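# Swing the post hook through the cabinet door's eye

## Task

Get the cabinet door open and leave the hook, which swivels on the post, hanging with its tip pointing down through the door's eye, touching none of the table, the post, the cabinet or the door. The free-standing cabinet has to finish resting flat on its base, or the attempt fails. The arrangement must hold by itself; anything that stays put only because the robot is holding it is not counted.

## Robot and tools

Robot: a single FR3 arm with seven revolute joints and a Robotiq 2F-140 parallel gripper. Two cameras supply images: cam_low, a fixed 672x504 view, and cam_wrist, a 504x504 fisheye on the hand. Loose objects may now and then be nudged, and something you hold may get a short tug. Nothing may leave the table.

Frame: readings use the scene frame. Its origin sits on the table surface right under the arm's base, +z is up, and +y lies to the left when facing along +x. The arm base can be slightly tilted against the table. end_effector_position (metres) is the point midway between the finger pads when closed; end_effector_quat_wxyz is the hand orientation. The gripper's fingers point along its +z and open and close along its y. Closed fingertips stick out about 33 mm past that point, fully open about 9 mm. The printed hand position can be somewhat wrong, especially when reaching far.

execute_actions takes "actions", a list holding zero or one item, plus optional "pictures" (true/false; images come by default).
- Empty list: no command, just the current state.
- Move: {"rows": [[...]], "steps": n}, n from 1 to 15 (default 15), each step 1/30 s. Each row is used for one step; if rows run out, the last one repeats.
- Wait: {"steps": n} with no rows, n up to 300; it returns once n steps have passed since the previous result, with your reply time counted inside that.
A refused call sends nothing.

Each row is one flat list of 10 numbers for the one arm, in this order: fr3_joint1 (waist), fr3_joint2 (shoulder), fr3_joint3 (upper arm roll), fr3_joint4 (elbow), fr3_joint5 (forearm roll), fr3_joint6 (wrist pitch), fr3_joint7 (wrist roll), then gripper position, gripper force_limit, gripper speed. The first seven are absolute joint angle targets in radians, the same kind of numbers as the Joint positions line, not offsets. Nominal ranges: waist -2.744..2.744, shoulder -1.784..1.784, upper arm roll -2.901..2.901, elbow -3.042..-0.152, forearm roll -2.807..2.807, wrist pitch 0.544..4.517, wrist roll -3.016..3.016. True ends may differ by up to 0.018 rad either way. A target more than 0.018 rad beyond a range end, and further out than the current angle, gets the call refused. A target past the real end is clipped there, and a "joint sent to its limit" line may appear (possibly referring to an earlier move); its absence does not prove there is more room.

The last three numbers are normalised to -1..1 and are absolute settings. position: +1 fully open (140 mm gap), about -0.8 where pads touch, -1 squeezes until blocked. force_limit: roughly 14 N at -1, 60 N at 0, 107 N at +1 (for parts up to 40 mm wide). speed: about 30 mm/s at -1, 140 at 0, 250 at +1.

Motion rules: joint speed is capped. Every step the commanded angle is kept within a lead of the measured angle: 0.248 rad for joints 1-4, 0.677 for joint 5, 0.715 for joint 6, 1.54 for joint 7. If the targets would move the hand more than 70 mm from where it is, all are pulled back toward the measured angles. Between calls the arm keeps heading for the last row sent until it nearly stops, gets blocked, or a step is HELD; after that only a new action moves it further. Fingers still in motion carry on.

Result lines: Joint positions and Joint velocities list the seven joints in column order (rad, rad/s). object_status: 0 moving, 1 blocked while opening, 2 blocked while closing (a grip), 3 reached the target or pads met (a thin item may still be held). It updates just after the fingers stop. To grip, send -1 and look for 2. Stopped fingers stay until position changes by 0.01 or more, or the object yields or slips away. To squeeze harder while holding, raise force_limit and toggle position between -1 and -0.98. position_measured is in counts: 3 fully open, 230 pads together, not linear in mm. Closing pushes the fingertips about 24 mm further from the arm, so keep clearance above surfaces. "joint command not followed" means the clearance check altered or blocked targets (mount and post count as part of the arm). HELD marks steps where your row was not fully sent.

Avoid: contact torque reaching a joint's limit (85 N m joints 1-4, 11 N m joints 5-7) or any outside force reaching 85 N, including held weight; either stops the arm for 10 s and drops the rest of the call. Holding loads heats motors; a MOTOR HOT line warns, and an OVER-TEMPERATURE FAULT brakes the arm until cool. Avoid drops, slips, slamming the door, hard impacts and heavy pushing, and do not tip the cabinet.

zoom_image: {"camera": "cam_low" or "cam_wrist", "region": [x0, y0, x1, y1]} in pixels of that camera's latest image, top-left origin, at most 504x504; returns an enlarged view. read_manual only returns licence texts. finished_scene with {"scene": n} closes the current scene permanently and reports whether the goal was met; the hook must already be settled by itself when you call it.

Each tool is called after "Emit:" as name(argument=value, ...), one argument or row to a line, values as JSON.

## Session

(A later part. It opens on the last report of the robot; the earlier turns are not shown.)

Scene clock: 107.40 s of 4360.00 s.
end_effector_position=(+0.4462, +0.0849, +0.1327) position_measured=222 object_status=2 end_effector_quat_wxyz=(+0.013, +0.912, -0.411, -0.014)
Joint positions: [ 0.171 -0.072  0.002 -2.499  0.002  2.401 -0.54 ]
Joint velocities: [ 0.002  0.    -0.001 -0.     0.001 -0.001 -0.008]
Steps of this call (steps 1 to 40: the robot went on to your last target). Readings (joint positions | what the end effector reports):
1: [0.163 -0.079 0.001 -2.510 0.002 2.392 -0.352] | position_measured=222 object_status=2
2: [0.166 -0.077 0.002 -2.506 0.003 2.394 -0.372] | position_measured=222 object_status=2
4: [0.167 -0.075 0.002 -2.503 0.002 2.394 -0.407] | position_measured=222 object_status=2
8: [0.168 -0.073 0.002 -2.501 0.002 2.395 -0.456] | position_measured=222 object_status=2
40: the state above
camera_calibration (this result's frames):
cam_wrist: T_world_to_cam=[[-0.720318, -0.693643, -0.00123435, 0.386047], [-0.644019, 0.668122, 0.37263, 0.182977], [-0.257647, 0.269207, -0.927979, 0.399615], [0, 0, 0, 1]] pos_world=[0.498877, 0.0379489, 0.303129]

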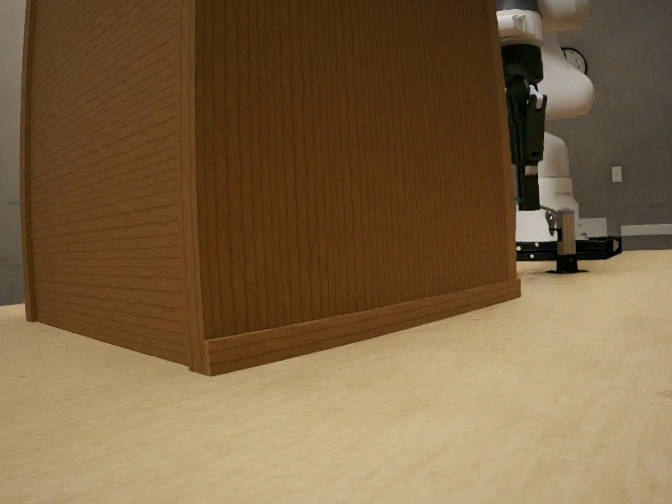

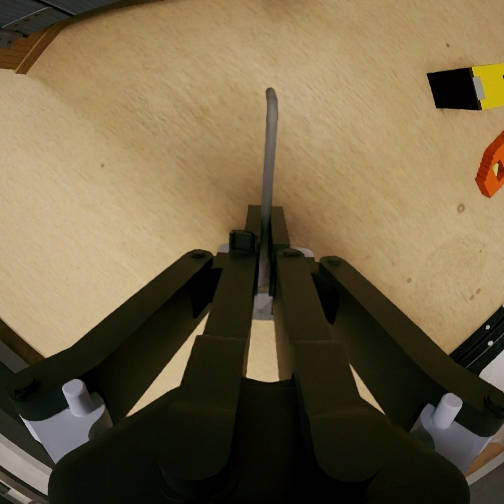

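Emit:
execute_actions(
  actions=[
    {"rows":[[0.172,-0.07,0,-2.497,0,2.427,-0.6,-1,-1,-0.5],[0.174,-0.067,0,-2.495,0,2.428,-0.65,-1,-1,-0.5],[0.176,-0.064,0,-2.493,0,2.429,-0.7,-1,-1,-0.5],[0.178,-0.061,0,-2.491,0,2.43,-0.75,-1,-1,-0.5],[0.18,-0.058,0,-2.489,0,2.431,-0.8,-1,-1,-0.5],[0.182,-0.056,0,-2.487,0,2.431,-0.85,-1,-1,-0.5],[0.184,-0.054,0,-2.486,0,2.432,-0.9,-1,-1,-0.5],[0.187,-0.052,0,-2.484,0,2.432,-0.95,-1,-1,-0.5],[0.189,-0.05,0,-2.483,0,2.433,-1.0,-1,-1,-0.5],[0.192,-0.048,0,-2.482,0,2.434,-1.05,-1,-1,-0.5],[0.194,-0.046,0,-2.481,0,2.435,-1.09,-1,-1,-0.5],[0.197,-0.044,0,-2.48,0,2.436,-1.09,-1,-1,-0.5],[0.2,-0.042,0,-2.479,0,2.437,-1.09,-1,-1,-0.5],[0.202,-0.041,0,-2.478,0,2.437,-1.09,-1,-1,-0.5],[0.205,-0.04,0,-2.477,0,2.437,-1.09,-1,-1,-0.5]],"steps":15},
  ],
  pictures=false,
)

Emit:
execute_actions(
  actions=[
    {"steps":25},
  ],
  pictures=false,
)

Emit:
execute_actions(
  actions=[
    {"rows":[[0.204,-0.032,0,-2.474,0,2.442,-1.09,-1,-1,-0.5],[0.203,-0.024,0,-2.472,0,2.448,-1.09,-1,-1,-0.5],[0.202,-0.016,0,-2.47,0,2.454,-1.09,-1,-1,-0.5],[0.201,-0.008,0,-2.468,0,2.46,-1.09,-1,-1,-0.5],[0.2,0,0,-2.466,0,2.466,-1.09,-1,-1,-0.5],[0.199,0.008,0,-2.465,0,2.473,-1.09,-1,-1,-0.5],[0.198,0.015,0,-2.465,0,2.48,-1.09,-1,-1,-0.5],[0.198,0.021,0,-2.465,0,2.486,-1.09,-1,-1,-0.5],[0.198,0.027,0,-2.466,0,2.493,-1.09,-1,-1,-0.5],[0.198,0.033,0,-2.468,0,2.501,-1.09,-1,-1,-0.5],[0.198,0.038,0,-2.47,0,2.508,-1.09,-1,-1,-0.5],[0.199,0.043,0,-2.473,0,2.516,-1.09,-1,-1,-0.5],[0.2,0.047,0,-2.476,0,2.523,-1.09,-1,-1,-0.5],[0.201,0.051,0,-2.479,0,2.53,-1.09,-1,-1,-0.5],[0.202,0.055,0,-2.482,0,2.537,-1.09,-1,-1,-0.5]],"steps":15},
  ],
  pictures=false,
)

Emit:
execute_actions(
  actions=[
    {"steps":20},
  ],
  pictures=false,
)

Emit:
execute_actions(
  actions=[
    {"rows":[[0.202,0.055,0,-2.482,0,2.537,-1.09,-0.4,-1,-0.5]],"steps":15},
  ],
)

Emit:
execute_actions(
  actions=[
    {"rows":[[0.202,-0.04,0,-2.47,0,2.43,-1.09,-0.4,-1,-0.5],[0.202,-0.04,0,-2.47,0,2.43,-1.09,-0.4,-1,-0.5],[0.202,-0.04,0,-2.47,0,2.43,-1.09,-0.4,-1,-0.5],[0.202,-0.04,0,-2.47,0,2.43,-1.09,-0.4,-1,-0.5],[0.202,-0.04,0,-2.47,0,2.43,-1.09,-0.4,-1,-0.5],[0.202,-0.04,0,-2.47,0,2.43,-1.09,-0.4,-1,-0.5],[0.202,-0.04,0,-2.47,0,2.43,-1.09,-0.4,-1,-0.5],[0.202,-0.2,0,-2.42,0,2.22,-1.09,-0.4,-1,-0.5]],"steps":15},
  ],
  pictures=false,
)

Emit:
execute_actions(
  actions=[
    {"rows":[[-0.05,-0.55,0,-2.1,0,1.9,-1.57,1,-1,1]],"steps":15},
  ],
  pictures=false,
)

Emit:
execute_actions(
  actions=[
    {"steps":40},
  ],
)

Scene clock: 139.13 s of 4360.00 s.
end_effector_position=(+0.4557, +0.0959, +0.1299) position_measured=222 object_status=2 end_effector_quat_wxyz=(+0.008, +0.972, -0.234, -0.009)
Joint positions: [ 0.194 -0.047 -0.    -2.481 -0.     2.424 -0.893]
Joint velocities: [ 0.062  0.04  -0.009  0.033 -0.009  0.027 -0.645]
Steps of this call (steps 1 to 15: the robot went on to your last target; steps 16 to 90: nothing new was sent; then 28.23 s passed at rest; steps 91 to 105: all 15 steps of this action). Readings (joint positions | what the end effector reports):
91: [0.172 -0.072 0.003 -2.499 0.002 2.403 -0.547] | position_measured=222 object_status=2
92: [0.172 -0.070 0.003 -2.499 0.002 2.405 -0.556] | position_measured=222 object_status=2
94: [0.173 -0.067 0.002 -2.498 0.002 2.409 -0.587] | position_measured=222 object_status=2
98: [0.179 -0.059 0.001 -2.492 0.001 2.415 -0.688] | position_measured=222 object_status=2
105: the state above

Scene clock: 139.97 s of 4360.00 s.
end_effector_position=(+0.4580, +0.1018, +0.1300) position_measured=222 object_status=2 end_effector_quat_wxyz=(+0.006, +0.990, -0.141, -0.006)
Joint positions: [ 0.205 -0.043 -0.    -2.478 -0.     2.432 -1.07 ]
Joint velocities: [ 0.002 -0.001 -0.     0.001  0.002  0.002 -0.037]
Steps of this call (steps 1 to 25: the robot went on to your last target). Readings (joint positions | what the end effector reports):
1: [0.196 -0.046 -0.000 -2.480 -0.001 2.425 -0.913] | position_measured=222 object_status=2
2: [0.197 -0.045 -0.001 -2.480 -0.001 2.425 -0.932] | position_measured=222 object_status=2
4: [0.199 -0.044 -0.001 -2.479 -0.001 2.427 -0.962] | position_measured=222 object_status=2
8: [0.201 -0.044 -0.001 -2.478 -0.001 2.429 -1.006] | position_measured=222 object_status=2
25: the state above

Scene clock: 140.47 s of 4360.00 s.
end_effector_position=(+0.4604, +0.1009, +0.0976) position_measured=222 object_status=2 end_effector_quat_wxyz=(+0.008, +0.990, -0.138, -0.012)
Joint positions: [ 0.202  0.042  0.    -2.474  0.     2.5   -1.08 ]
Joint velocities: [ 0.016  0.125  0.006 -0.074  0.002  0.187 -0.005]
Steps of this call (steps 1 to 15: all 15 steps of this action). Readings (joint positions | what the end effector reports):
1: [0.205 -0.042 -0.000 -2.477 -0.000 2.433 -1.071] | position_measured=222 object_status=2
2: [0.205 -0.039 -0.000 -2.476 -0.000 2.434 -1.073] | position_measured=222 object_status=2
4: [0.204 -0.028 -0.000 -2.472 -0.000 2.440 -1.075] | position_measured=222 object_status=2
8: [0.202 0.002 -0.000 -2.466 -0.000 2.458 -1.078] | position_measured=222 object_status=2
15: the state above

Scene clock: 141.13 s of 4360.00 s.
end_effector_position=(+0.4598, +0.1014, +0.0943) position_measured=222 object_status=2 end_effector_quat_wxyz=(+0.007, +0.991, -0.136, -0.010)
Joint positions: [ 0.203  0.046  0.001 -2.481  0.     2.515 -1.081]
Joint velocities: [-0.     0.    -0.001 -0.001 -0.001  0.001 -0.001]
Steps of this call (steps 1 to 20: the robot went on to your last target). Readings (joint positions | what the end effector reports):
1: [0.202 0.045 0.001 -2.476 0.000 2.506 -1.080] | position_measured=222 object_status=2
2: [0.203 0.048 0.001 -2.478 0.000 2.510 -1.080] | position_measured=222 object_status=2
4: [0.203 0.047 0.001 -2.479 0.000 2.512 -1.081] | position_measured=222 object_status=2
8: [0.203 0.046 0.001 -2.480 0.000 2.514 -1.081] | position_measured=222 object_status=2
20: the state above

Scene clock: 141.63 s of 4360.00 s.
end_effector_position=(+0.4631, +0.1021, +0.0922) position_measured=179 object_status=0 end_effector_quat_wxyz=(+0.005, +0.991, -0.135, -0.005)
Joint positions: [ 0.203  0.053  0.001 -2.481  0.     2.532 -1.083]
Joint velocities: [ 0.001 -0.001  0.001 -0.001  0.     0.007 -0.002]
Steps of this call (steps 1 to 15: all 15 steps of this action). Readings (joint positions | what the end effector reports):
1: [0.203 0.046 0.001 -2.481 0.000 2.515 -1.081] | position_measured=222 object_status=0
2: [0.203 0.047 0.001 -2.481 0.000 2.518 -1.082] | position_measured=222 object_status=0
4: [0.203 0.051 0.001 -2.481 0.000 2.523 -1.082] | position_measured=210 object_status=0
8: [0.203 0.053 0.001 -2.481 0.000 2.529 -1.083] | position_measured=191 object_status=0
15: the state above
camera_calibration (this result's frames):
cam_wrist: T_world_to_cam=[[-0.22741, -0.973492, -0.0244616, 0.212524], [-0.907909, 0.202872, 0.366802, 0.367783], [-0.352116, 0.105623, -0.929977, 0.422368], [0, 0, 0, 1]] pos_world=[0.530966, 0.0876657, 0.263088]

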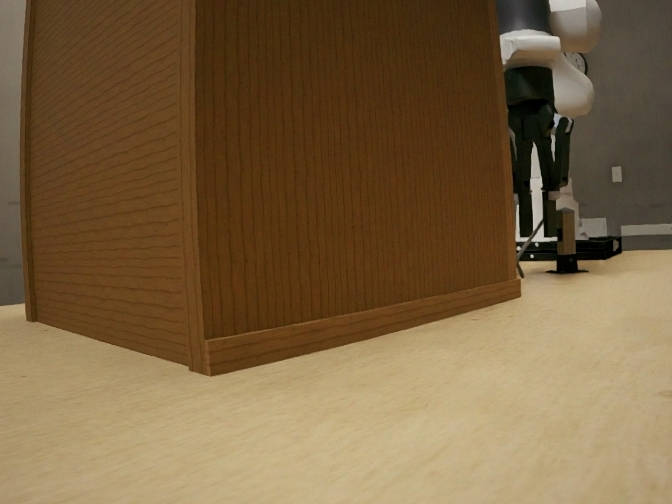

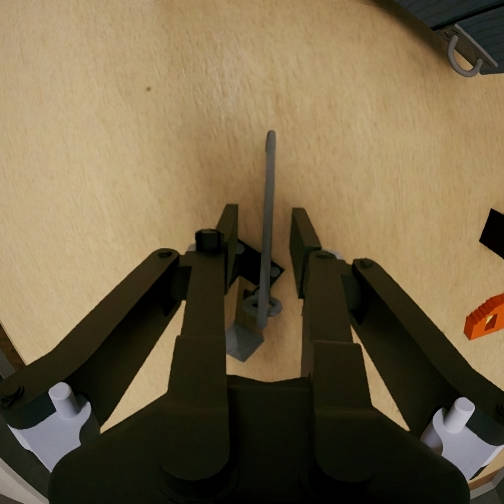

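Scene clock: 142.13 s of 4360.00 s.
end_effector_position=(+0.4733, +0.1051, +0.2183) position_measured=179 object_status=3 end_effector_quat_wxyz=(-0.006, +0.990, -0.135, +0.026)
Joint positions: [ 0.203 -0.204  0.001 -2.416  0.     2.277 -1.083]
Joint velocities: [ 0.    -0.037 -0.     0.    -0.    -0.312 -0.   ]
Steps of this call (steps 1 to 15: all 15 steps of this action). Readings (joint positions | what the end effector reports):
1: [0.203 0.043 0.001 -2.483 0.000 2.516 -1.083] | position_measured=179 object_status=0
2: [0.203 0.020 0.001 -2.483 0.000 2.500 -1.083] | position_measured=179 object_status=3
4: [0.203 -0.017 0.001 -2.474 0.000 2.479 -1.083] | position_measured=179 object_status=3
8: [0.203 -0.056 0.001 -2.466 0.000 2.425 -1.083] | position_measured=179 object_status=3
15: the state above

Scene clock: 142.63 s of 4360.00 s.
end_effector_position=(+0.5094, -0.0061, +0.4996) position_measured=3 object_status=0 end_effector_quat_wxyz=(-0.016, +0.973, -0.120, +0.196)
Joint positions: [-0.033 -0.527 -0.    -2.119  0.     1.998 -1.344]
Joint velocities: [-0.26  -0.567 -0.056  0.415 -0.001 -0.515 -0.727]
Steps of this call (steps 1 to 15: all 15 steps of this action). Readings (joint positions | what the end effector reports):
1: [0.190 -0.209 0.007 -2.407 0.000 2.256 -1.095] | position_measured=179 object_status=0
2: [0.172 -0.224 0.009 -2.390 0.000 2.235 -1.109] | position_measured=169 object_status=0
4: [0.133 -0.264 0.008 -2.347 0.000 2.202 -1.136] | position_measured=142 object_status=0
8: [0.068 -0.356 0.006 -2.261 0.000 2.141 -1.189] | position_measured=88 object_status=0
15: the state above

Scene clock: 143.97 s of 4360.00 s.
end_effector_position=(+0.4848, -0.0137, +0.5046) position_measured=3 object_status=3 end_effector_quat_wxyz=(+0.006, +0.985, -0.023, +0.172)
Joint positions: [-0.048 -0.551 -0.002 -2.099  0.     1.904 -1.561]
Joint velocities: [ 0.001  0.001  0.    -0.002 -0.002 -0.    -0.008]
Steps of this call (steps 1 to 40: the robot went on to your last target). Readings (joint positions | what the end effector reports):
1: [-0.039 -0.543 -0.002 -2.108 0.000 1.982 -1.366] | position_measured=3 object_status=0
2: [-0.044 -0.552 -0.002 -2.101 0.000 1.969 -1.387] | position_measured=3 object_status=0
4: [-0.047 -0.558 -0.002 -2.097 0.000 1.949 -1.422] | position_measured=3 object_status=0
8: [-0.048 -0.553 -0.002 -2.098 0.000 1.924 -1.472] | position_measured=3 object_status=3
40: the state above
camera_calibration (this result's frames):
cam_wrist: T_world_to_cam=[[0.00576058, -0.99987, -0.0150458, -0.00336839], [-0.999768, -0.00607104, 0.0206706, 0.476026], [-0.0207592, 0.0149232, -0.999673, 0.699044], [0, 0, 0, 1]] pos_world=[0.490447, -0.01091, 0.688925]

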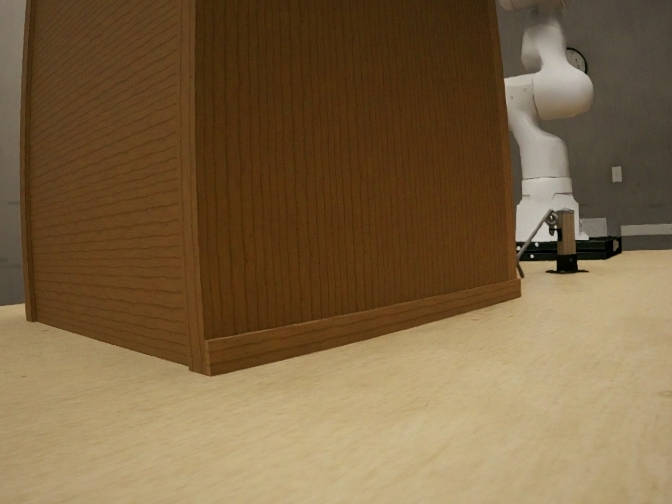

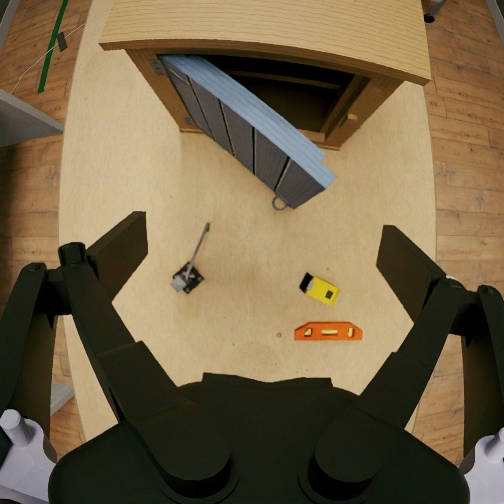

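Emit:
execute_actions(
  actions=[
    {"rows":[[-0.172,-0.4,0,-2.05,0,2.05,-1.57,-1,-1,1]],"steps":15},
  ],
  pictures=false,
)

Emit:
execute_actions(
  actions=[
    {"rows":[[-0.172,-0.107,0,-1.963,0,2.256,-1.57,-1,-1,1]],"steps":15},
  ],
  pictures=false,
)

Emit:
execute_actions(
  actions=[
    {"steps":15},
  ],
  pictures=false,
)

Emit:
execute_actions(
  actions=[
    {"rows":[[-0.172,-0.09,0,-2.0,0,2.32,-1.57,-1,-1,1],[-0.172,-0.09,0,-2.0,0,2.32,-1.57,-1,-1,1],[-0.172,-0.09,0,-2.0,0,2.32,-1.57,-1,-1,1],[-0.172,-0.075,0,-2.035,0,2.38,-1.57,-1,-1,1],[-0.172,-0.075,0,-2.035,0,2.38,-1.57,-1,-1,1],[-0.172,-0.075,0,-2.035,0,2.38,-1.57,-1,-1,1],[-0.172,-0.058,0,-2.07,0,2.43,-1.57,-1,-1,1],[-0.172,-0.058,0,-2.07,0,2.43,-1.57,-1,-1,1],[-0.172,-0.058,0,-2.07,0,2.43,-1.57,-1,-1,1],[-0.172,-0.042,0,-2.106,0,2.48,-1.57,-1,-1,1],[-0.172,-0.042,0,-2.106,0,2.48,-1.57,-1,-1,1],[-0.172,-0.042,0,-2.106,0,2.48,-1.57,-1,-1,1],[-0.172,-0.025,0,-2.142,0,2.517,-1.57,-1,-1,1]],"steps":15},
  ],
  pictures=false,
)

Emit:
execute_actions(
  actions=[
    {"steps":15},
  ],
)

Emit:
execute_actions(
  actions=[
    {"rows":[[-0.167,-0.025,0,-2.142,0,2.517,-1.57,-1,-1,1],[-0.162,-0.025,0,-2.142,0,2.517,-1.57,-1,-1,1],[-0.157,-0.025,0,-2.142,0,2.517,-1.57,-1,-1,1],[-0.152,-0.025,0,-2.142,0,2.517,-1.57,-1,-1,1],[-0.147,-0.025,0,-2.142,0,2.517,-1.57,-1,-1,1],[-0.142,-0.025,0,-2.142,0,2.517,-1.57,-1,-1,1],[-0.137,-0.025,0,-2.142,0,2.517,-1.57,-1,-1,1],[-0.132,-0.025,0,-2.142,0,2.517,-1.57,-1,-1,1],[-0.127,-0.025,0,-2.142,0,2.517,-1.57,-1,-1,1],[-0.122,-0.025,0,-2.142,0,2.517,-1.57,-1,-1,1],[-0.117,-0.025,0,-2.142,0,2.517,-1.57,-1,-1,1],[-0.112,-0.025,0,-2.142,0,2.517,-1.57,-1,-1,1],[-0.107,-0.025,0,-2.142,0,2.517,-1.57,-1,-1,1],[-0.102,-0.025,0,-2.142,0,2.517,-1.57,-1,-1,1],[-0.097,-0.025,0,-2.142,0,2.517,-1.57,-1,-1,1]],"steps":15},
  ],
  pictures=false,
)

Emit:
execute_actions(
  actions=[
    {"rows":[[-0.093,-0.025,0,-2.142,0,2.517,-1.57,-1,-1,1],[-0.089,-0.025,0,-2.142,0,2.517,-1.57,-1,-1,1],[-0.085,-0.025,0,-2.142,0,2.517,-1.57,-1,-1,1],[-0.081,-0.025,0,-2.142,0,2.517,-1.57,-1,-1,1],[-0.077,-0.025,0,-2.142,0,2.517,-1.57,-1,-1,1],[-0.073,-0.025,0,-2.142,0,2.517,-1.57,-1,-1,1],[-0.069,-0.025,0,-2.142,0,2.517,-1.57,-1,-1,1],[-0.065,-0.025,0,-2.142,0,2.517,-1.57,-1,-1,1],[-0.061,-0.025,0,-2.142,0,2.517,-1.57,-1,-1,1],[-0.057,-0.025,0,-2.142,0,2.517,-1.57,-1,-1,1],[-0.053,-0.025,0,-2.142,0,2.517,-1.57,-1,-1,1],[-0.05,-0.025,0,-2.142,0,2.517,-1.57,-1,-1,1],[-0.047,-0.025,0,-2.142,0,2.517,-1.57,-1,-1,1],[-0.044,-0.025,0,-2.142,0,2.517,-1.57,-1,-1,1],[-0.041,-0.025,0,-2.142,0,2.517,-1.57,-1,-1,1]],"steps":15},
  ],
  pictures=false,
)

Emit:
execute_actions(
  actions=[
    {"rows":[[-0.038,-0.025,0,-2.142,0,2.517,-1.57,-1,-1,1],[-0.035,-0.025,0,-2.142,0,2.517,-1.57,-1,-1,1],[-0.032,-0.025,0,-2.142,0,2.517,-1.57,-1,-1,1],[-0.029,-0.025,0,-2.142,0,2.517,-1.57,-1,-1,1],[-0.026,-0.025,0,-2.142,0,2.517,-1.57,-1,-1,1],[-0.023,-0.025,0,-2.142,0,2.517,-1.57,-1,-1,1],[-0.02,-0.025,0,-2.142,0,2.517,-1.57,-1,-1,1],[-0.017,-0.025,0,-2.142,0,2.517,-1.57,-1,-1,1],[-0.014,-0.025,0,-2.142,0,2.517,-1.57,-1,-1,1],[-0.012,-0.025,0,-2.142,0,2.517,-1.57,-1,-1,1],[-0.01,-0.025,0,-2.142,0,2.517,-1.57,-1,-1,1],[-0.008,-0.025,0,-2.142,0,2.517,-1.57,-1,-1,1],[-0.006,-0.025,0,-2.142,0,2.517,-1.57,-1,-1,1],[-0.004,-0.025,0,-2.142,0,2.517,-1.57,-1,-1,1],[-0.002,-0.025,0,-2.142,0,2.517,-1.57,-1,-1,1]],"steps":15},
  ],
  pictures=false,
)

Emit:
execute_actions(
  actions=[
    {"steps":20},
  ],
  pictures=false,
)

Emit:
execute_actions(
  actions=[
    {"rows":[[-0.08,-0.025,0,-2.142,0,2.517,-1.57,-1,-1,1],[-0.08,-0.025,0,-2.142,0,2.517,-1.57,-1,-1,1],[-0.08,-0.025,0,-2.142,0,2.517,-1.57,-1,-1,1],[-0.08,-0.025,0,-2.142,0,2.517,-1.57,-1,-1,1],[-0.08,-0.025,0,-2.142,0,2.517,-1.57,-1,-1,1],[-0.08,-0.025,0,-2.142,0,2.517,-1.57,-1,-1,1],[-0.1,-0.2,0,-2.0,0,2.15,-1.57,-1,-1,1]],"steps":15},
  ],
  pictures=false,
)

Emit:
execute_actions(
  actions=[
    {"rows":[[-0.1,-0.55,0,-2.1,0,1.9,-1.57,-1,-1,1]],"steps":15},
  ],
  pictures=false,
)

Emit:
execute_actions(
  actions=[
    {"rows":[[0.25,-0.65,0,-2.2,0,1.9,-1.57,-1,-1,1]],"steps":15},
  ],
  pictures=false,
)

Emit:
execute_actions(
  actions=[
    {"rows":[[0.25,-0.65,0,-2.4,0,2.1,-1.57,0.2,-1,1]],"steps":15},
  ],
  pictures=false,
)

Emit:
execute_actions(
  actions=[
    {"steps":25},
  ],
)

Emit:
zoom_image(
  camera="cam_wrist",
  region=[220,160,380,320],
)

Scene clock: 190.13 s of 4360.00 s.
end_effector_position=(+0.5418, -0.0827, +0.4806) position_measured=188 object_status=0 end_effector_quat_wxyz=(+0.019, +0.979, -0.081, +0.186)
Joint positions: [-0.17  -0.399 -0.003 -2.052  0.001  2.038 -1.564]
Joint velocities: [ 0.    -0.006  0.001  0.007 -0.001  0.053  0.   ]
Steps of this call (steps 1 to 15: the robot went on to your last target; steps 16 to 90: nothing new was sent; then 42.67 s passed at rest; steps 91 to 105: all 15 steps of this action). Readings (joint positions | what the end effector reports):
91: [-0.066 -0.537 0.006 -2.087 0.001 1.918 -1.564] | position_measured=3 object_status=0
92: [-0.090 -0.509 0.009 -2.072 0.001 1.938 -1.564] | position_measured=13 object_status=0
94: [-0.134 -0.450 0.005 -2.058 0.001 1.975 -1.564] | position_measured=40 object_status=0
98: [-0.168 -0.398 -0.003 -2.058 0.001 2.013 -1.564] | position_measured=94 object_status=0
105: the state above

Scene clock: 190.63 s of 4360.00 s.
end_effector_position=(+0.6347, -0.0985, +0.3950) position_measured=230 object_status=3 end_effector_quat_wxyz=(+0.019, +0.980, -0.081, +0.180)
Joint positions: [-0.17  -0.104 -0.003 -1.966  0.001  2.236 -1.564]
Joint velocities: [ 0.001 -0.047  0.     0.041 -0.001  0.104 -0.001]
Steps of this call (steps 1 to 15: all 15 steps of this action). Readings (joint positions | what the end effector reports):
1: [-0.170 -0.379 -0.003 -2.034 0.001 2.056 -1.564] | position_measured=202 object_status=0
2: [-0.170 -0.340 -0.003 -2.011 0.001 2.081 -1.564] | position_measured=215 object_status=0
4: [-0.170 -0.256 -0.003 -1.986 0.001 2.124 -1.564] | position_measured=230 object_status=0
8: [-0.170 -0.120 -0.003 -1.975 0.001 2.192 -1.564] | position_measured=230 object_status=0
15: the state above

Scene clock: 191.13 s of 4360.00 s.
end_effector_position=(+0.6393, -0.0992, +0.4011) position_measured=230 object_status=3 end_effector_quat_wxyz=(+0.019, +0.978, -0.081, +0.191)
Joint positions: [-0.17  -0.106 -0.003 -1.964  0.001  2.252 -1.564]
Joint velocities: [ 0.001 -0.     0.001  0.002 -0.001  0.004  0.001]
Steps of this call (steps 1 to 15: the robot went on to your last target). Readings (joint positions | what the end effector reports):
1: [-0.170 -0.105 -0.003 -1.965 0.001 2.239 -1.564] | position_measured=230 object_status=3
2: [-0.170 -0.106 -0.003 -1.965 0.001 2.242 -1.564] | position_measured=230 object_status=3
4: [-0.170 -0.106 -0.003 -1.964 0.001 2.246 -1.564] | position_measured=230 object_status=3
8: [-0.170 -0.106 -0.003 -1.964 0.001 2.250 -1.564] | position_measured=230 object_status=3
15: the state above

Scene clock: 191.63 s of 4360.00 s.
end_effector_position=(+0.6370, -0.1000, +0.3008) position_measured=230 object_status=3 end_effector_quat_wxyz=(+0.019, +0.981, -0.081, +0.177)
Joint positions: [-0.17  -0.033 -0.003 -2.125  0.001  2.459 -1.564]
Joint velocities: [-0.     0.173 -0.    -0.262 -0.001  0.308 -0.   ]
Steps of this call (steps 1 to 15: all 15 steps of this action). Readings (joint positions | what the end effector reports):
1: [-0.170 -0.107 -0.003 -1.970 0.001 2.263 -1.564] | position_measured=230 object_status=3
2: [-0.170 -0.105 -0.003 -1.978 0.001 2.273 -1.564] | position_measured=230 object_status=3
4: [-0.170 -0.097 -0.003 -1.996 0.001 2.297 -1.564] | position_measured=230 object_status=3
8: [-0.170 -0.073 -0.003 -2.043 0.001 2.356 -1.564] | position_measured=230 object_status=3
15: the state above

Scene clock: 192.13 s of 4360.00 s.
end_effector_position=(+0.6436, -0.1011, +0.2958) position_measured=230 object_status=3 end_effector_quat_wxyz=(+0.020, +0.978, -0.081, +0.190)
Joint positions: [-0.17  -0.023 -0.003 -2.141  0.001  2.511 -1.564]
Joint velocities: [ 0.001 -0.    -0.001  0.    -0.001  0.018  0.   ]
Steps of this call (steps 1 to 15: the robot went on to your last target). Readings (joint positions | what the end effector reports):
1: [-0.170 -0.028 -0.003 -2.132 0.001 2.468 -1.564] | position_measured=230 object_status=3
2: [-0.170 -0.024 -0.003 -2.137 0.001 2.475 -1.564] | position_measured=230 object_status=3
4: [-0.170 -0.022 -0.003 -2.141 0.001 2.487 -1.564] | position_measured=230 object_status=3
8: [-0.170 -0.023 -0.003 -2.141 0.001 2.501 -1.564] | position_measured=230 object_status=3
15: the state above
camera_calibration (this result's frames):
cam_wrist: T_world_to_cam=[[-0.113692, -0.993462, -0.0103752, -0.0186088], [-0.993346, 0.11386, -0.0173123, 0.657765], [0.0183804, 0.00833785, -0.999796, 0.469112], [0, 0, 0, 1]] pos_world=[0.64265, -0.0972916, 0.480211]

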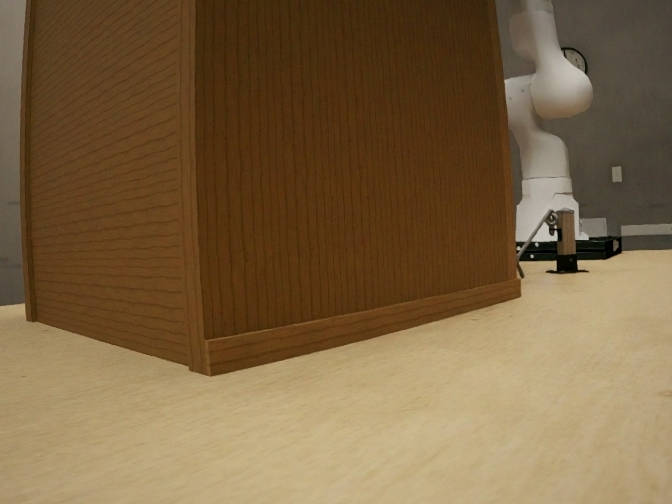

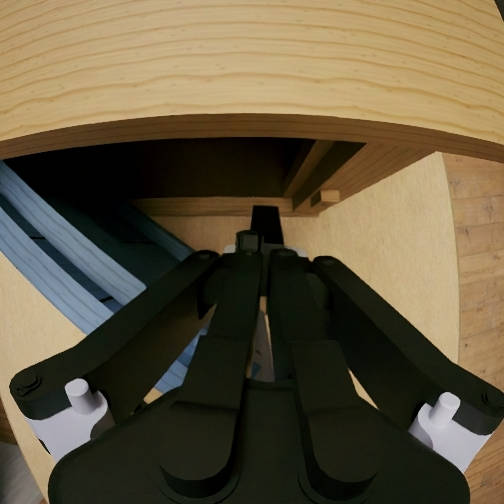

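Scene clock: 192.63 s of 4360.00 s.
end_effector_position=(+0.6494, -0.0623, +0.2960) position_measured=230 object_status=3 end_effector_quat_wxyz=(+0.014, +0.980, -0.052, +0.191)
Joint positions: [-0.11  -0.023 -0.002 -2.141  0.001  2.513 -1.564]
Joint velocities: [ 0.147  0.     0.003 -0.     0.     0.001  0.   ]
Steps of this call (steps 1 to 15: all 15 steps of this action). Readings (joint positions | what the end effector reports):
1: [-0.170 -0.023 -0.003 -2.141 0.001 2.511 -1.564] | position_measured=230 object_status=3
2: [-0.169 -0.023 -0.003 -2.141 0.001 2.512 -1.564] | position_measured=230 object_status=3
4: [-0.164 -0.023 -0.003 -2.141 0.001 2.512 -1.564] | position_measured=230 object_status=3
8: [-0.145 -0.023 -0.002 -2.141 0.001 2.513 -1.564] | position_measured=230 object_status=3
15: the state above

Scene clock: 193.13 s of 4360.00 s.
end_effector_position=(+0.6524, -0.0232, +0.2961) position_measured=230 object_status=3 end_effector_quat_wxyz=(+0.008, +0.981, -0.022, +0.192)
Joint positions: [-0.05  -0.024 -0.002 -2.141  0.001  2.514 -1.564]
Joint velocities: [ 0.097 -0.001  0.001 -0.     0.     0.     0.   ]
Steps of this call (steps 1 to 15: all 15 steps of this action). Readings (joint positions | what the end effector reports):
1: [-0.106 -0.024 -0.002 -2.141 0.001 2.514 -1.564] | position_measured=230 object_status=3
2: [-0.101 -0.024 -0.002 -2.141 0.001 2.514 -1.564] | position_measured=230 object_status=3
4: [-0.093 -0.024 -0.002 -2.141 0.001 2.514 -1.564] | position_measured=230 object_status=3
8: [-0.076 -0.024 -0.002 -2.141 0.001 2.514 -1.564] | position_measured=230 object_status=3
15: the state above

Scene clock: 193.63 s of 4360.00 s.
end_effector_position=(+0.6529, +0.0038, +0.2959) position_measured=230 object_status=3 end_effector_quat_wxyz=(+0.003, +0.981, -0.002, +0.192)
Joint positions: [-0.009 -0.024 -0.002 -2.141  0.001  2.514 -1.564]
Joint velocities: [0.061 0.001 0.    0.    0.001 0.    0.   ]
Steps of this call (steps 1 to 15: all 15 steps of this action). Readings (joint positions | what the end effector reports):
1: [-0.047 -0.024 -0.002 -2.141 0.001 2.514 -1.564] | position_measured=230 object_status=3
2: [-0.044 -0.024 -0.002 -2.141 0.001 2.514 -1.564] | position_measured=230 object_status=3
4: [-0.038 -0.024 -0.002 -2.141 0.001 2.514 -1.564] | position_measured=230 object_status=3
8: [-0.026 -0.024 -0.002 -2.141 0.001 2.514 -1.564] | position_measured=230 object_status=3
15: the state above

Scene clock: 194.30 s of 4360.00 s.
end_effector_position=(+0.6529, +0.0068, +0.2958) position_measured=230 object_status=3 end_effector_quat_wxyz=(+0.003, +0.981, +0.001, +0.192)
Joint positions: [-0.004 -0.024 -0.002 -2.141  0.001  2.514 -1.564]
Joint velocities: [-0.001  0.001  0.    -0.001 -0.001 -0.    -0.001]
Steps of this call (steps 1 to 15: the robot went on to your last target; steps 16 to 20: nothing new was sent). Readings (joint positions | what the end effector reports):
1: [-0.007 -0.024 -0.002 -2.141 0.001 2.514 -1.564] | position_measured=230 object_status=3
2: [-0.006 -0.024 -0.002 -2.141 0.001 2.514 -1.564] | position_measured=230 object_status=3
4: [-0.004 -0.024 -0.002 -2.141 0.001 2.514 -1.564] | position_measured=230 object_status=3
8: [-0.004 -0.024 -0.002 -2.141 0.001 2.514 -1.564] | position_measured=230 object_status=3
20: the state above
The arm was judged still, so your last target was given up. Only a new action makes it travel on or press farther. Fingers that are still opening or closing keep moving.

Scene clock: 194.80 s of 4360.00 s.
end_effector_position=(+0.6289, -0.0509, +0.4407) position_measured=230 object_status=3 end_effector_quat_wxyz=(+0.013, +0.975, -0.045, +0.218)
Joint positions: [-0.098 -0.205 -0.002 -1.999  0.001  2.244 -1.564]
Joint velocities: [-0.012 -0.237  0.001  0.156 -0.    -0.494 -0.001]
Steps of this call (steps 1 to 15: all 15 steps of this action). Readings (joint positions | what the end effector reports):
1: [-0.016 -0.024 0.006 -2.141 0.001 2.514 -1.564] | position_measured=230 object_status=3
2: [-0.032 -0.024 0.008 -2.141 0.001 2.514 -1.564] | position_measured=230 object_status=3
4: [-0.059 -0.024 0.004 -2.141 0.001 2.514 -1.564] | position_measured=230 object_status=3
8: [-0.083 -0.048 -0.002 -2.116 0.001 2.447 -1.564] | position_measured=230 object_status=3
15: the state above

Scene clock: 195.30 s of 4360.00 s.
end_effector_position=(+0.4916, -0.0383, +0.5141) position_measured=230 object_status=3 end_effector_quat_wxyz=(+0.012, +0.981, -0.045, +0.190)
Joint positions: [-0.098 -0.554 -0.002 -2.095  0.001  1.933 -1.564]
Joint velocities: [-0.001  0.039 -0.001 -0.058 -0.001 -0.188 -0.001]
Steps of this call (steps 1 to 15: all 15 steps of this action). Readings (joint positions | what the end effector reports):
1: [-0.098 -0.227 -0.002 -2.012 0.001 2.218 -1.564] | position_measured=230 object_status=3
2: [-0.098 -0.263 -0.002 -2.032 0.001 2.186 -1.564] | position_measured=230 object_status=3
4: [-0.098 -0.344 -0.002 -2.059 0.001 2.128 -1.564] | position_measured=230 object_status=3
8: [-0.098 -0.506 -0.002 -2.084 0.001 2.018 -1.564] | position_measured=230 object_status=3
15: the state above

Scene clock: 195.80 s of 4360.00 s.
end_effector_position=(+0.4400, +0.1217, +0.4928) position_measured=230 object_status=3 end_effector_quat_wxyz=(-0.019, +0.977, +0.127, +0.170)
Joint positions: [ 0.247 -0.648  0.005 -2.198 -0.     1.906 -1.564]
Joint velocities: [ 0.012  0.    -0.021 -0.011  0.002 -0.015  0.001]
Steps of this call (steps 1 to 15: all 15 steps of this action). Readings (joint positions | what the end effector reports):
1: [-0.072 -0.561 -0.013 -2.109 -0.000 1.931 -1.564] | position_measured=230 object_status=3
2: [-0.035 -0.574 -0.016 -2.126 -0.000 1.928 -1.564] | position_measured=230 object_status=3
4: [0.046 -0.597 -0.014 -2.150 -0.001 1.924 -1.564] | position_measured=230 object_status=3
8: [0.199 -0.635 -0.000 -2.186 -0.000 1.914 -1.564] | position_measured=230 object_status=3
15: the state above

Scene clock: 196.30 s of 4360.00 s.
end_effector_position=(+0.4438, +0.1217, +0.4106) position_measured=104 object_status=0 end_effector_quat_wxyz=(-0.018, +0.979, +0.126, +0.160)
Joint positions: [ 0.248 -0.648  0.003 -2.398 -0.     2.086 -1.564]
Joint velocities: [ 0.001 -0.004 -0.001 -0.001  0.001  0.067 -0.002]
Steps of this call (steps 1 to 15: all 15 steps of this action). Readings (joint positions | what the end effector reports):
1: [0.247 -0.658 0.004 -2.229 -0.000 1.936 -1.564] | position_measured=230 object_status=0
2: [0.247 -0.665 0.003 -2.277 -0.000 1.965 -1.564] | position_measured=229 object_status=0
4: [0.248 -0.654 0.003 -2.350 -0.000 2.006 -1.564] | position_measured=202 object_status=0
8: [0.248 -0.643 0.003 -2.396 -0.000 2.052 -1.564] | position_measured=148 object_status=0
15: the state above

Scene clock: 197.13 s of 4360.00 s.
end_effector_position=(+0.4466, +0.1224, +0.4126) position_measured=104 object_status=3 end_effector_quat_wxyz=(-0.019, +0.978, +0.126, +0.165)
Joint positions: [ 0.248 -0.648  0.003 -2.399 -0.     2.096 -1.564]
Joint velocities: [-0.001  0.    -0.    -0.     0.001  0.001 -0.   ]
Steps of this call (steps 1 to 25: the robot went on to your last target). Readings (joint positions | what the end effector reports):
1: [0.248 -0.648 0.003 -2.398 -0.000 2.088 -1.564] | position_measured=104 object_status=0
2: [0.248 -0.648 0.003 -2.398 -0.000 2.089 -1.564] | position_measured=104 object_status=3
4: [0.248 -0.648 0.003 -2.398 -0.000 2.092 -1.564] | position_measured=104 object_status=3
8: [0.248 -0.648 0.003 -2.399 -0.000 2.094 -1.564] | position_measured=104 object_status=3
25: the state above
camera_calibration (this result's frames):
cam_wrist: T_world_to_cam=[[0.30331, -0.952775, -0.0149234, -0.00708401], [-0.952231, -0.303646, 0.0324776, 0.450879], [-0.0354753, 0.0043598, -0.999361, 0.61197], [0, 0, 0, 1]] pos_world=[0.4532, 0.12749, 0.596829]

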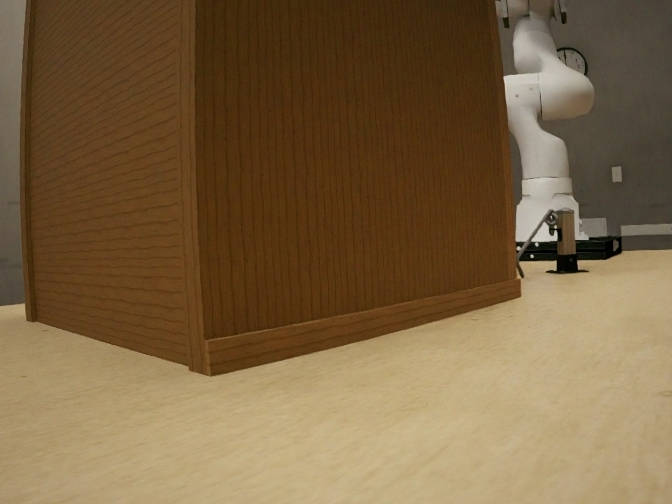

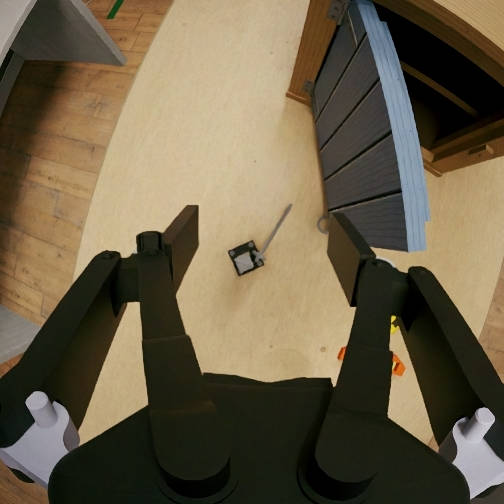

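Region (220, 160, 380, 320) of cam_wrist's 504x504 image, scaled by 3.150, with more detail than that image has.

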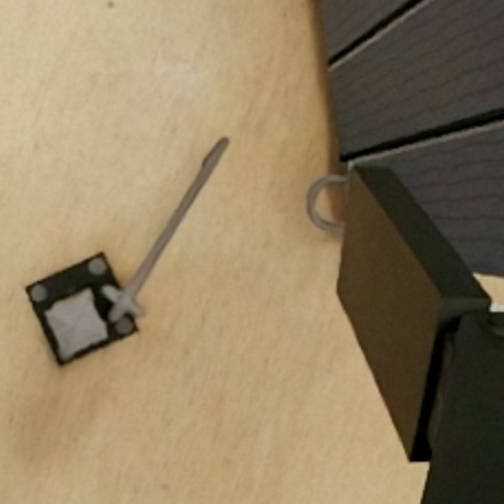

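Emit:
execute_actions(
  actions=[
    {"rows":[[0.3,-0.6,0,-2.5,0,1.95,-1.09,-0.4,-1,1]],"steps":15},
  ],
  pictures=false,
)

Emit:
execute_actions(
  actions=[
    {"rows":[[0.25,-0.2,0,-2.42,0,2.22,-1.09,-0.4,-1,1]],"steps":15},
  ],
  pictures=false,
)

Emit:
execute_actions(
  actions=[
    {"rows":[[0.202,-0.2,0,-2.42,0,2.22,-1.09,-0.4,-1,1]],"steps":15},
  ],
  pictures=false,
)

Emit:
execute_actions(
  actions=[
    {"rows":[[0.202,-0.16,0,-2.434,0,2.29,-1.09,-0.4,-1,1],[0.202,-0.16,0,-2.434,0,2.29,-1.09,-0.4,-1,1],[0.202,-0.16,0,-2.434,0,2.29,-1.09,-0.4,-1,1],[0.202,-0.12,0,-2.447,0,2.345,-1.09,-0.4,-1,1],[0.202,-0.12,0,-2.447,0,2.345,-1.09,-0.4,-1,1],[0.202,-0.12,0,-2.447,0,2.345,-1.09,-0.4,-1,1],[0.202,-0.08,0,-2.459,0,2.4,-1.09,-0.4,-1,1],[0.202,-0.08,0,-2.459,0,2.4,-1.09,-0.4,-1,1],[0.202,-0.08,0,-2.459,0,2.4,-1.09,-0.4,-1,1],[0.202,-0.04,0,-2.47,0,2.43,-1.09,-0.4,-1,1]],"steps":15},
  ],
  pictures=false,
)

Emit:
execute_actions(
  actions=[
    {"rows":[[0.202,-0.02,0,-2.473,0,2.46,-1.09,-0.4,-1,1],[0.202,-0.02,0,-2.473,0,2.46,-1.09,-0.4,-1,1],[0.202,-0.02,0,-2.473,0,2.46,-1.09,-0.4,-1,1],[0.202,0,0,-2.476,0,2.485,-1.09,-0.4,-1,1],[0.202,0,0,-2.476,0,2.485,-1.09,-0.4,-1,1],[0.202,0,0,-2.476,0,2.485,-1.09,-0.4,-1,1],[0.202,0.02,0,-2.478,0,2.51,-1.09,-0.4,-1,1],[0.202,0.02,0,-2.478,0,2.51,-1.09,-0.4,-1,1],[0.202,0.02,0,-2.478,0,2.51,-1.09,-0.4,-1,1],[0.202,0.04,0,-2.48,0,2.53,-1.09,-0.4,-1,1],[0.202,0.04,0,-2.48,0,2.53,-1.09,-0.4,-1,1],[0.202,0.04,0,-2.48,0,2.53,-1.09,-0.4,-1,1],[0.202,0.055,0,-2.482,0,2.537,-1.09,-0.4,-1,1]],"steps":15},
  ],
  pictures=false,
)

Emit:
execute_actions(
  actions=[
    {"steps":15},
  ],
)

Emit:
execute_actions(
  actions=[
    {"rows":[[0.202,0.055,0,-2.482,0,2.537,-1.09,-1,-1,-0.5]],"steps":15},
  ],
  pictures=false,
)

Emit:
execute_actions(
  actions=[
    {"steps":10},
  ],
  pictures=false,
)

Emit:
execute_actions(
  actions=[
    {"rows":[[0.201,0.051,0,-2.479,0,2.53,-1.09,-1,-1,-0.5],[0.2,0.047,0,-2.476,0,2.523,-1.09,-1,-1,-0.5],[0.199,0.043,0,-2.473,0,2.516,-1.09,-1,-1,-0.5],[0.199,0.038,0,-2.47,0,2.508,-1.09,-1,-1,-0.5],[0.199,0.033,0,-2.468,0,2.501,-1.09,-1,-1,-0.5],[0.199,0.027,0,-2.466,0,2.493,-1.09,-1,-1,-0.5],[0.199,0.021,0,-2.465,0,2.486,-1.09,-1,-1,-0.5],[0.199,0.015,0,-2.465,0,2.48,-1.09,-1,-1,-0.5],[0.199,0.008,0,-2.465,0,2.473,-1.09,-1,-1,-0.5],[0.2,0,0,-2.466,0,2.466,-1.09,-1,-1,-0.5],[0.201,-0.008,0,-2.468,0,2.46,-1.09,-1,-1,-0.5],[0.202,-0.016,0,-2.47,0,2.454,-1.09,-1,-1,-0.5],[0.203,-0.024,0,-2.472,0,2.448,-1.09,-1,-1,-0.5],[0.204,-0.032,0,-2.474,0,2.442,-1.09,-1,-1,-0.5],[0.205,-0.04,0,-2.477,0,2.437,-1.09,-1,-1,-0.5]],"steps":15},
  ],
  pictures=false,
)

Emit:
execute_actions(
  actions=[
    {"steps":20},
  ],
  pictures=false,
)

Emit:
execute_actions(
  actions=[
    {"rows":[[0.203,-0.041,0,-2.478,0,2.437,-1.05,-1,-1,-0.5],[0.201,-0.042,0,-2.479,0,2.437,-1.01,-1,-1,-0.5],[0.199,-0.043,0,-2.479,0,2.436,-0.97,-1,-1,-0.5],[0.197,-0.044,0,-2.48,0,2.436,-0.93,-1,-1,-0.5],[0.195,-0.046,0,-2.481,0,2.435,-0.89,-1,-1,-0.5],[0.193,-0.047,0,-2.482,0,2.435,-0.85,-1,-1,-0.5],[0.191,-0.049,0,-2.483,0,2.434,-0.81,-1,-1,-0.5],[0.189,-0.05,0,-2.483,0,2.433,-0.77,-1,-1,-0.5],[0.187,-0.052,0,-2.484,0,2.432,-0.73,-1,-1,-0.5],[0.185,-0.053,0,-2.485,0,2.432,-0.7,-1,-1,-0.5],[0.183,-0.055,0,-2.487,0,2.432,-0.67,-1,-1,-0.5],[0.181,-0.057,0,-2.488,0,2.431,-0.65,-1,-1,-0.5],[0.179,-0.059,0,-2.49,0,2.431,-0.65,-1,-1,-0.5],[0.177,-0.062,0,-2.492,0,2.43,-0.65,-1,-1,-0.5],[0.175,-0.065,0,-2.494,0,2.429,-0.65,-1,-1,-0.5]],"steps":15},
  ],
  pictures=false,
)

Emit:
execute_actions(
  actions=[
    {"steps":40},
  ],
)

Scene clock: 228.03 s of 4360.00 s.
end_effector_position=(+0.3720, +0.1209, +0.3171) position_measured=179 object_status=3 end_effector_quat_wxyz=(-0.005, +0.999, -0.028, +0.024)
Joint positions: [ 0.298 -0.598  0.    -2.5   -0.     1.963 -1.205]
Joint velocities: [ 0.002  0.    -0.    -0.001 -0.001 -0.059  0.359]
Steps of this call (steps 1 to 15: the robot went on to your last target; steps 16 to 90: nothing new was sent; then 27.40 s passed at rest; steps 91 to 105: all 15 steps of this action). Readings (joint positions | what the end effector reports):
91: [0.253 -0.648 0.001 -2.405 -0.000 2.089 -1.542] | position_measured=104 object_status=0
92: [0.261 -0.644 0.000 -2.419 -0.000 2.076 -1.515] | position_measured=114 object_status=0
94: [0.276 -0.629 0.000 -2.450 -0.000 2.048 -1.456] | position_measured=141 object_status=0
98: [0.295 -0.600 0.000 -2.495 -0.000 1.994 -1.329] | position_measured=179 object_status=0
105: the state above

Scene clock: 228.53 s of 4360.00 s.
end_effector_position=(+0.4390, +0.1206, +0.2053) position_measured=179 object_status=3 end_effector_quat_wxyz=(+0.010, +0.996, -0.092, -0.017)
Joint positions: [ 0.252 -0.198  0.001 -2.423 -0.     2.198 -1.121]
Joint velocities: [-0.    -0.011  0.001  0.03  -0.     0.115  0.08 ]
Steps of this call (steps 1 to 15: all 15 steps of this action). Readings (joint positions | what the end effector reports):
1: [0.292 -0.574 0.002 -2.485 -0.000 1.984 -1.196] | position_measured=179 object_status=3
2: [0.284 -0.525 0.003 -2.463 -0.000 2.017 -1.189] | position_measured=179 object_status=3
4: [0.270 -0.415 0.002 -2.436 -0.000 2.071 -1.175] | position_measured=179 object_status=3
8: [0.255 -0.231 0.001 -2.428 -0.000 2.148 -1.148] | position_measured=179 object_status=3
15: the state above

Scene clock: 229.03 s of 4360.00 s.
end_effector_position=(+0.4507, +0.1002, +0.2077) position_measured=179 object_status=3 end_effector_quat_wxyz=(+0.006, +0.992, -0.126, -0.008)
Joint positions: [ 0.204 -0.199 -0.    -2.421 -0.     2.216 -1.101]
Joint velocities: [ 0.    -0.001 -0.    -0.001  0.001  0.005  0.017]
Steps of this call (steps 1 to 15: all 15 steps of this action). Readings (joint positions | what the end effector reports):
1: [0.244 -0.199 0.005 -2.422 -0.000 2.202 -1.118] | position_measured=179 object_status=3
2: [0.233 -0.199 0.005 -2.422 -0.000 2.205 -1.116] | position_measured=179 object_status=3
4: [0.215 -0.199 0.002 -2.421 -0.000 2.209 -1.112] | position_measured=179 object_status=3
8: [0.204 -0.199 -0.000 -2.421 -0.000 2.213 -1.106] | position_measured=179 object_status=3
15: the state above

Scene clock: 229.53 s of 4360.00 s.
end_effector_position=(+0.4508, +0.0996, +0.1293) position_measured=179 object_status=3 end_effector_quat_wxyz=(+0.011, +0.991, -0.128, -0.020)
Joint positions: [ 0.204 -0.041 -0.    -2.47  -0.     2.397 -1.097]
Joint velocities: [-0.     0.057 -0.    -0.018 -0.     0.162  0.003]
Steps of this call (steps 1 to 15: all 15 steps of this action). Readings (joint positions | what the end effector reports):
1: [0.204 -0.195 -0.000 -2.422 -0.000 2.227 -1.101] | position_measured=179 object_status=3
2: [0.204 -0.186 -0.000 -2.423 -0.000 2.238 -1.100] | position_measured=179 object_status=3
4: [0.204 -0.166 -0.000 -2.430 -0.000 2.263 -1.099] | position_measured=179 object_status=3
8: [0.204 -0.111 -0.000 -2.448 -0.000 2.323 -1.098] | position_measured=179 object_status=3
15: the state above

Scene clock: 230.03 s of 4360.00 s.
end_effector_position=(+0.4595, +0.1013, +0.0939) position_measured=179 object_status=3 end_effector_quat_wxyz=(+0.008, +0.992, -0.129, -0.011)
Joint positions: [ 0.204  0.047 -0.    -2.48  -0.     2.513 -1.097]
Joint velocities: [ 0.001  0.125  0.001 -0.03   0.     0.114  0.001]
Steps of this call (steps 1 to 15: all 15 steps of this action). Readings (joint positions | what the end effector reports):
1: [0.204 -0.038 -0.000 -2.471 -0.000 2.407 -1.097] | position_measured=179 object_status=3
2: [0.204 -0.033 -0.000 -2.471 -0.000 2.416 -1.097] | position_measured=179 object_status=3
4: [0.204 -0.023 -0.000 -2.471 -0.000 2.433 -1.097] | position_measured=179 object_status=3
8: [0.204 0.004 -0.000 -2.474 -0.000 2.468 -1.097] | position_measured=179 object_status=3
15: the state above

Scene clock: 230.53 s of 4360.00 s.
end_effector_position=(+0.4627, +0.1020, +0.0918) position_measured=179 object_status=3 end_effector_quat_wxyz=(+0.006, +0.992, -0.129, -0.006)
Joint positions: [ 0.204  0.054 -0.    -2.481 -0.     2.532 -1.096]
Joint velocities: [-0.    -0.001 -0.     0.001  0.001  0.006 -0.001]
Steps of this call (steps 1 to 15: the robot went on to your last target). Readings (joint positions | what the end effector reports):
1: [0.204 0.050 -0.000 -2.481 -0.000 2.517 -1.097] | position_measured=179 object_status=3
2: [0.204 0.052 -0.000 -2.481 -0.000 2.520 -1.097] | position_measured=179 object_status=3
4: [0.204 0.054 -0.000 -2.481 -0.000 2.524 -1.097] | position_measured=179 object_status=3
8: [0.204 0.054 -0.000 -2.481 -0.000 2.529 -1.096] | position_measured=179 object_status=3
15: the state above
camera_calibration (this result's frames):
cam_wrist: T_world_to_cam=[[-0.214103, -0.976516, -0.0239956, 0.206424], [-0.910229, 0.190535, 0.367666, 0.369825], [-0.35446, 0.10056, -0.929648, 0.42339], [0, 0, 0, 1]] pos_world=[0.530896, 0.0885354, 0.262585]

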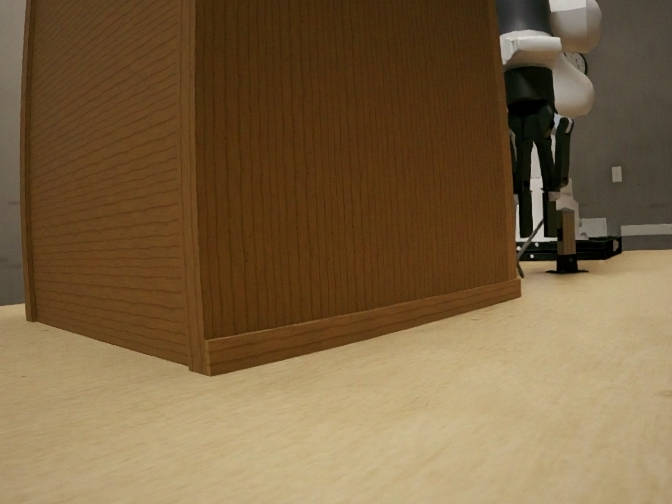

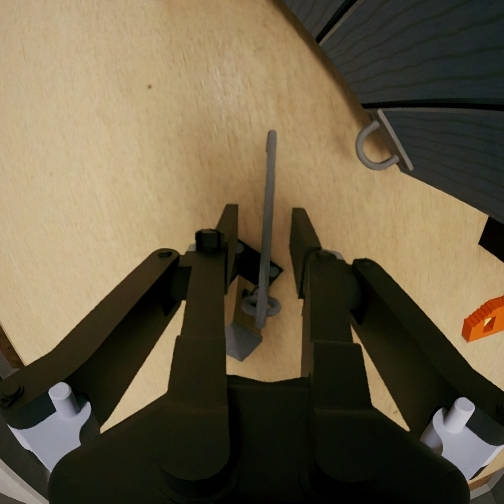

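Scene clock: 231.03 s of 4360.00 s.
end_effector_position=(+0.4629, +0.1016, +0.0918) position_measured=222 object_status=0 end_effector_quat_wxyz=(+0.006, +0.992, -0.129, -0.006)
Joint positions: [ 0.203  0.054 -0.    -2.482 -0.     2.533 -1.096]
Joint velocities: [ 0.  0.  0.  0.  0.  0. -0.]
Steps of this call (steps 1 to 15: all 15 steps of this action). Readings (joint positions | what the end effector reports):
1: [0.204 0.054 -0.000 -2.481 -0.000 2.533 -1.096] | position_measured=179 object_status=0
2: [0.204 0.054 -0.000 -2.481 -0.000 2.533 -1.096] | position_measured=182 object_status=0
4: [0.204 0.054 -0.000 -2.481 -0.000 2.533 -1.096] | position_measured=192 object_status=0
8: [0.204 0.054 -0.000 -2.481 -0.000 2.533 -1.096] | position_measured=210 object_status=0
15: the state above

Scene clock: 231.37 s of 4360.00 s.
end_effector_position=(+0.4629, +0.1016, +0.0918) position_measured=222 object_status=2 end_effector_quat_wxyz=(+0.006, +0.992, -0.129, -0.006)
Joint positions: [ 0.203  0.054 -0.    -2.482 -0.     2.533 -1.096]
Joint velocities: [-0.001 -0.001  0.    -0.001 -0.    -0.     0.   ]
Steps of this call (steps 1 to 10: the robot went on to your last target). Readings (joint positions | what the end effector reports):
1: [0.203 0.054 -0.000 -2.482 -0.000 2.533 -1.096] | position_measured=222 object_status=2
2: [0.203 0.054 -0.000 -2.482 -0.000 2.533 -1.096] | position_measured=222 object_status=2
4: [0.203 0.054 -0.000 -2.482 -0.000 2.533 -1.096] | position_measured=222 object_status=2
8: [0.203 0.054 -0.000 -2.482 -0.000 2.533 -1.096] | position_measured=222 object_status=2
10: the state above

Scene clock: 231.87 s of 4360.00 s.
end_effector_position=(+0.4650, +0.1009, +0.1227) position_measured=222 object_status=2 end_effector_quat_wxyz=(+0.004, +0.991, -0.131, -0.000)
Joint positions: [ 0.2   -0.018 -0.    -2.474 -0.     2.465 -1.096]
Joint velocities: [ 0.019 -0.241 -0.    -0.042  0.    -0.16  -0.   ]
Steps of this call (steps 1 to 15: all 15 steps of this action). Readings (joint positions | what the end effector reports):
1: [0.203 0.053 -0.000 -2.482 -0.000 2.533 -1.096] | position_measured=222 object_status=2
2: [0.202 0.053 -0.000 -2.481 -0.000 2.532 -1.096] | position_measured=222 object_status=2
4: [0.202 0.051 -0.000 -2.479 -0.000 2.526 -1.096] | position_measured=222 object_status=2
8: [0.200 0.033 -0.000 -2.472 -0.000 2.507 -1.096] | position_measured=222 object_status=2
15: the state above

Scene clock: 232.53 s of 4360.00 s.
end_effector_position=(+0.4628, +0.1014, +0.1296) position_measured=222 object_status=2 end_effector_quat_wxyz=(+0.004, +0.992, -0.130, -0.000)
Joint positions: [ 0.202 -0.038 -0.    -2.476 -0.     2.447 -1.096]
Joint velocities: [ 0.     0.001 -0.001 -0.001  0.001  0.     0.   ]
Steps of this call (steps 1 to 20: the robot went on to your last target). Readings (joint positions | what the end effector reports):
1: [0.201 -0.025 -0.000 -2.475 -0.000 2.460 -1.096] | position_measured=222 object_status=2
2: [0.201 -0.030 -0.000 -2.476 -0.000 2.456 -1.096] | position_measured=222 object_status=2
4: [0.202 -0.034 -0.000 -2.476 -0.000 2.451 -1.096] | position_measured=222 object_status=2
8: [0.202 -0.037 -0.000 -2.476 -0.000 2.448 -1.096] | position_measured=222 object_status=2
20: the state above

Scene clock: 233.03 s of 4360.00 s.
end_effector_position=(+0.4573, +0.0898, +0.1309) position_measured=222 object_status=2 end_effector_quat_wxyz=(+0.006, +0.961, -0.276, -0.004)
Joint positions: [ 0.18  -0.055 -0.    -2.49  -0.     2.435 -0.819]
Joint velocities: [-0.041 -0.069  0.    -0.053 -0.001 -0.022  0.54 ]
Steps of this call (steps 1 to 15: all 15 steps of this action). Readings (joint positions | what the end effector reports):
1: [0.202 -0.038 -0.000 -2.476 -0.000 2.447 -1.092] | position_measured=222 object_status=2
2: [0.202 -0.038 -0.000 -2.476 -0.000 2.447 -1.085] | position_measured=222 object_status=2
4: [0.200 -0.039 -0.000 -2.477 -0.000 2.445 -1.062] | position_measured=222 object_status=2
8: [0.193 -0.044 -0.000 -2.481 -0.000 2.442 -0.983] | position_measured=222 object_status=2
15: the state above

Scene clock: 234.37 s of 4360.00 s.
end_effector_position=(+0.4537, +0.0850, +0.1312) position_measured=222 object_status=2 end_effector_quat_wxyz=(+0.009, +0.936, -0.353, -0.007)
Joint positions: [ 0.173 -0.062 -0.001 -2.496 -0.002  2.425 -0.663]
Joint velocities: [ 0.    -0.002 -0.001 -0.002  0.002  0.     0.006]
Steps of this call (steps 1 to 40: the robot went on to your last target). Readings (joint positions | what the end effector reports):
1: [0.179 -0.057 -0.000 -2.492 -0.000 2.435 -0.802] | position_measured=222 object_status=2
2: [0.179 -0.058 -0.000 -2.493 -0.000 2.434 -0.787] | position_measured=222 object_status=2
4: [0.177 -0.060 -0.000 -2.494 -0.000 2.433 -0.761] | position_measured=222 object_status=2
8: [0.175 -0.061 -0.000 -2.495 -0.000 2.430 -0.725] | position_measured=222 object_status=2
40: the state above
camera_calibration (this result's frames):
cam_wrist: T_world_to_cam=[[-0.62826, -0.777852, -0.0153902, 0.358747], [-0.72794, 0.580735, 0.364486, 0.234857], [-0.274578, 0.240195, -0.931082, 0.410626], [0, 0, 0, 1]] pos_world=[0.509097, 0.0440321, 0.302245]

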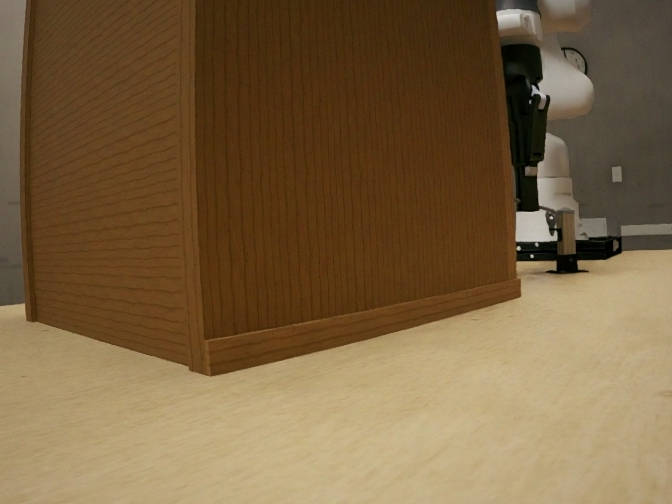

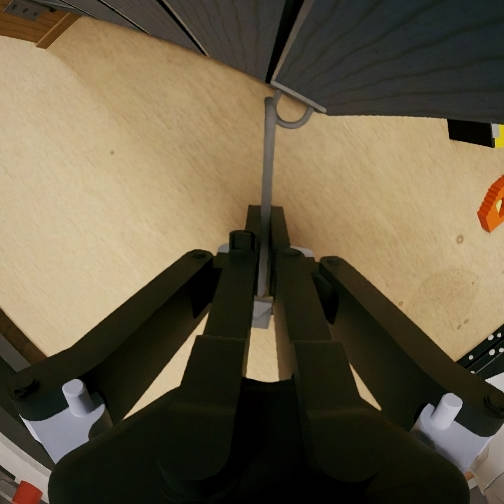

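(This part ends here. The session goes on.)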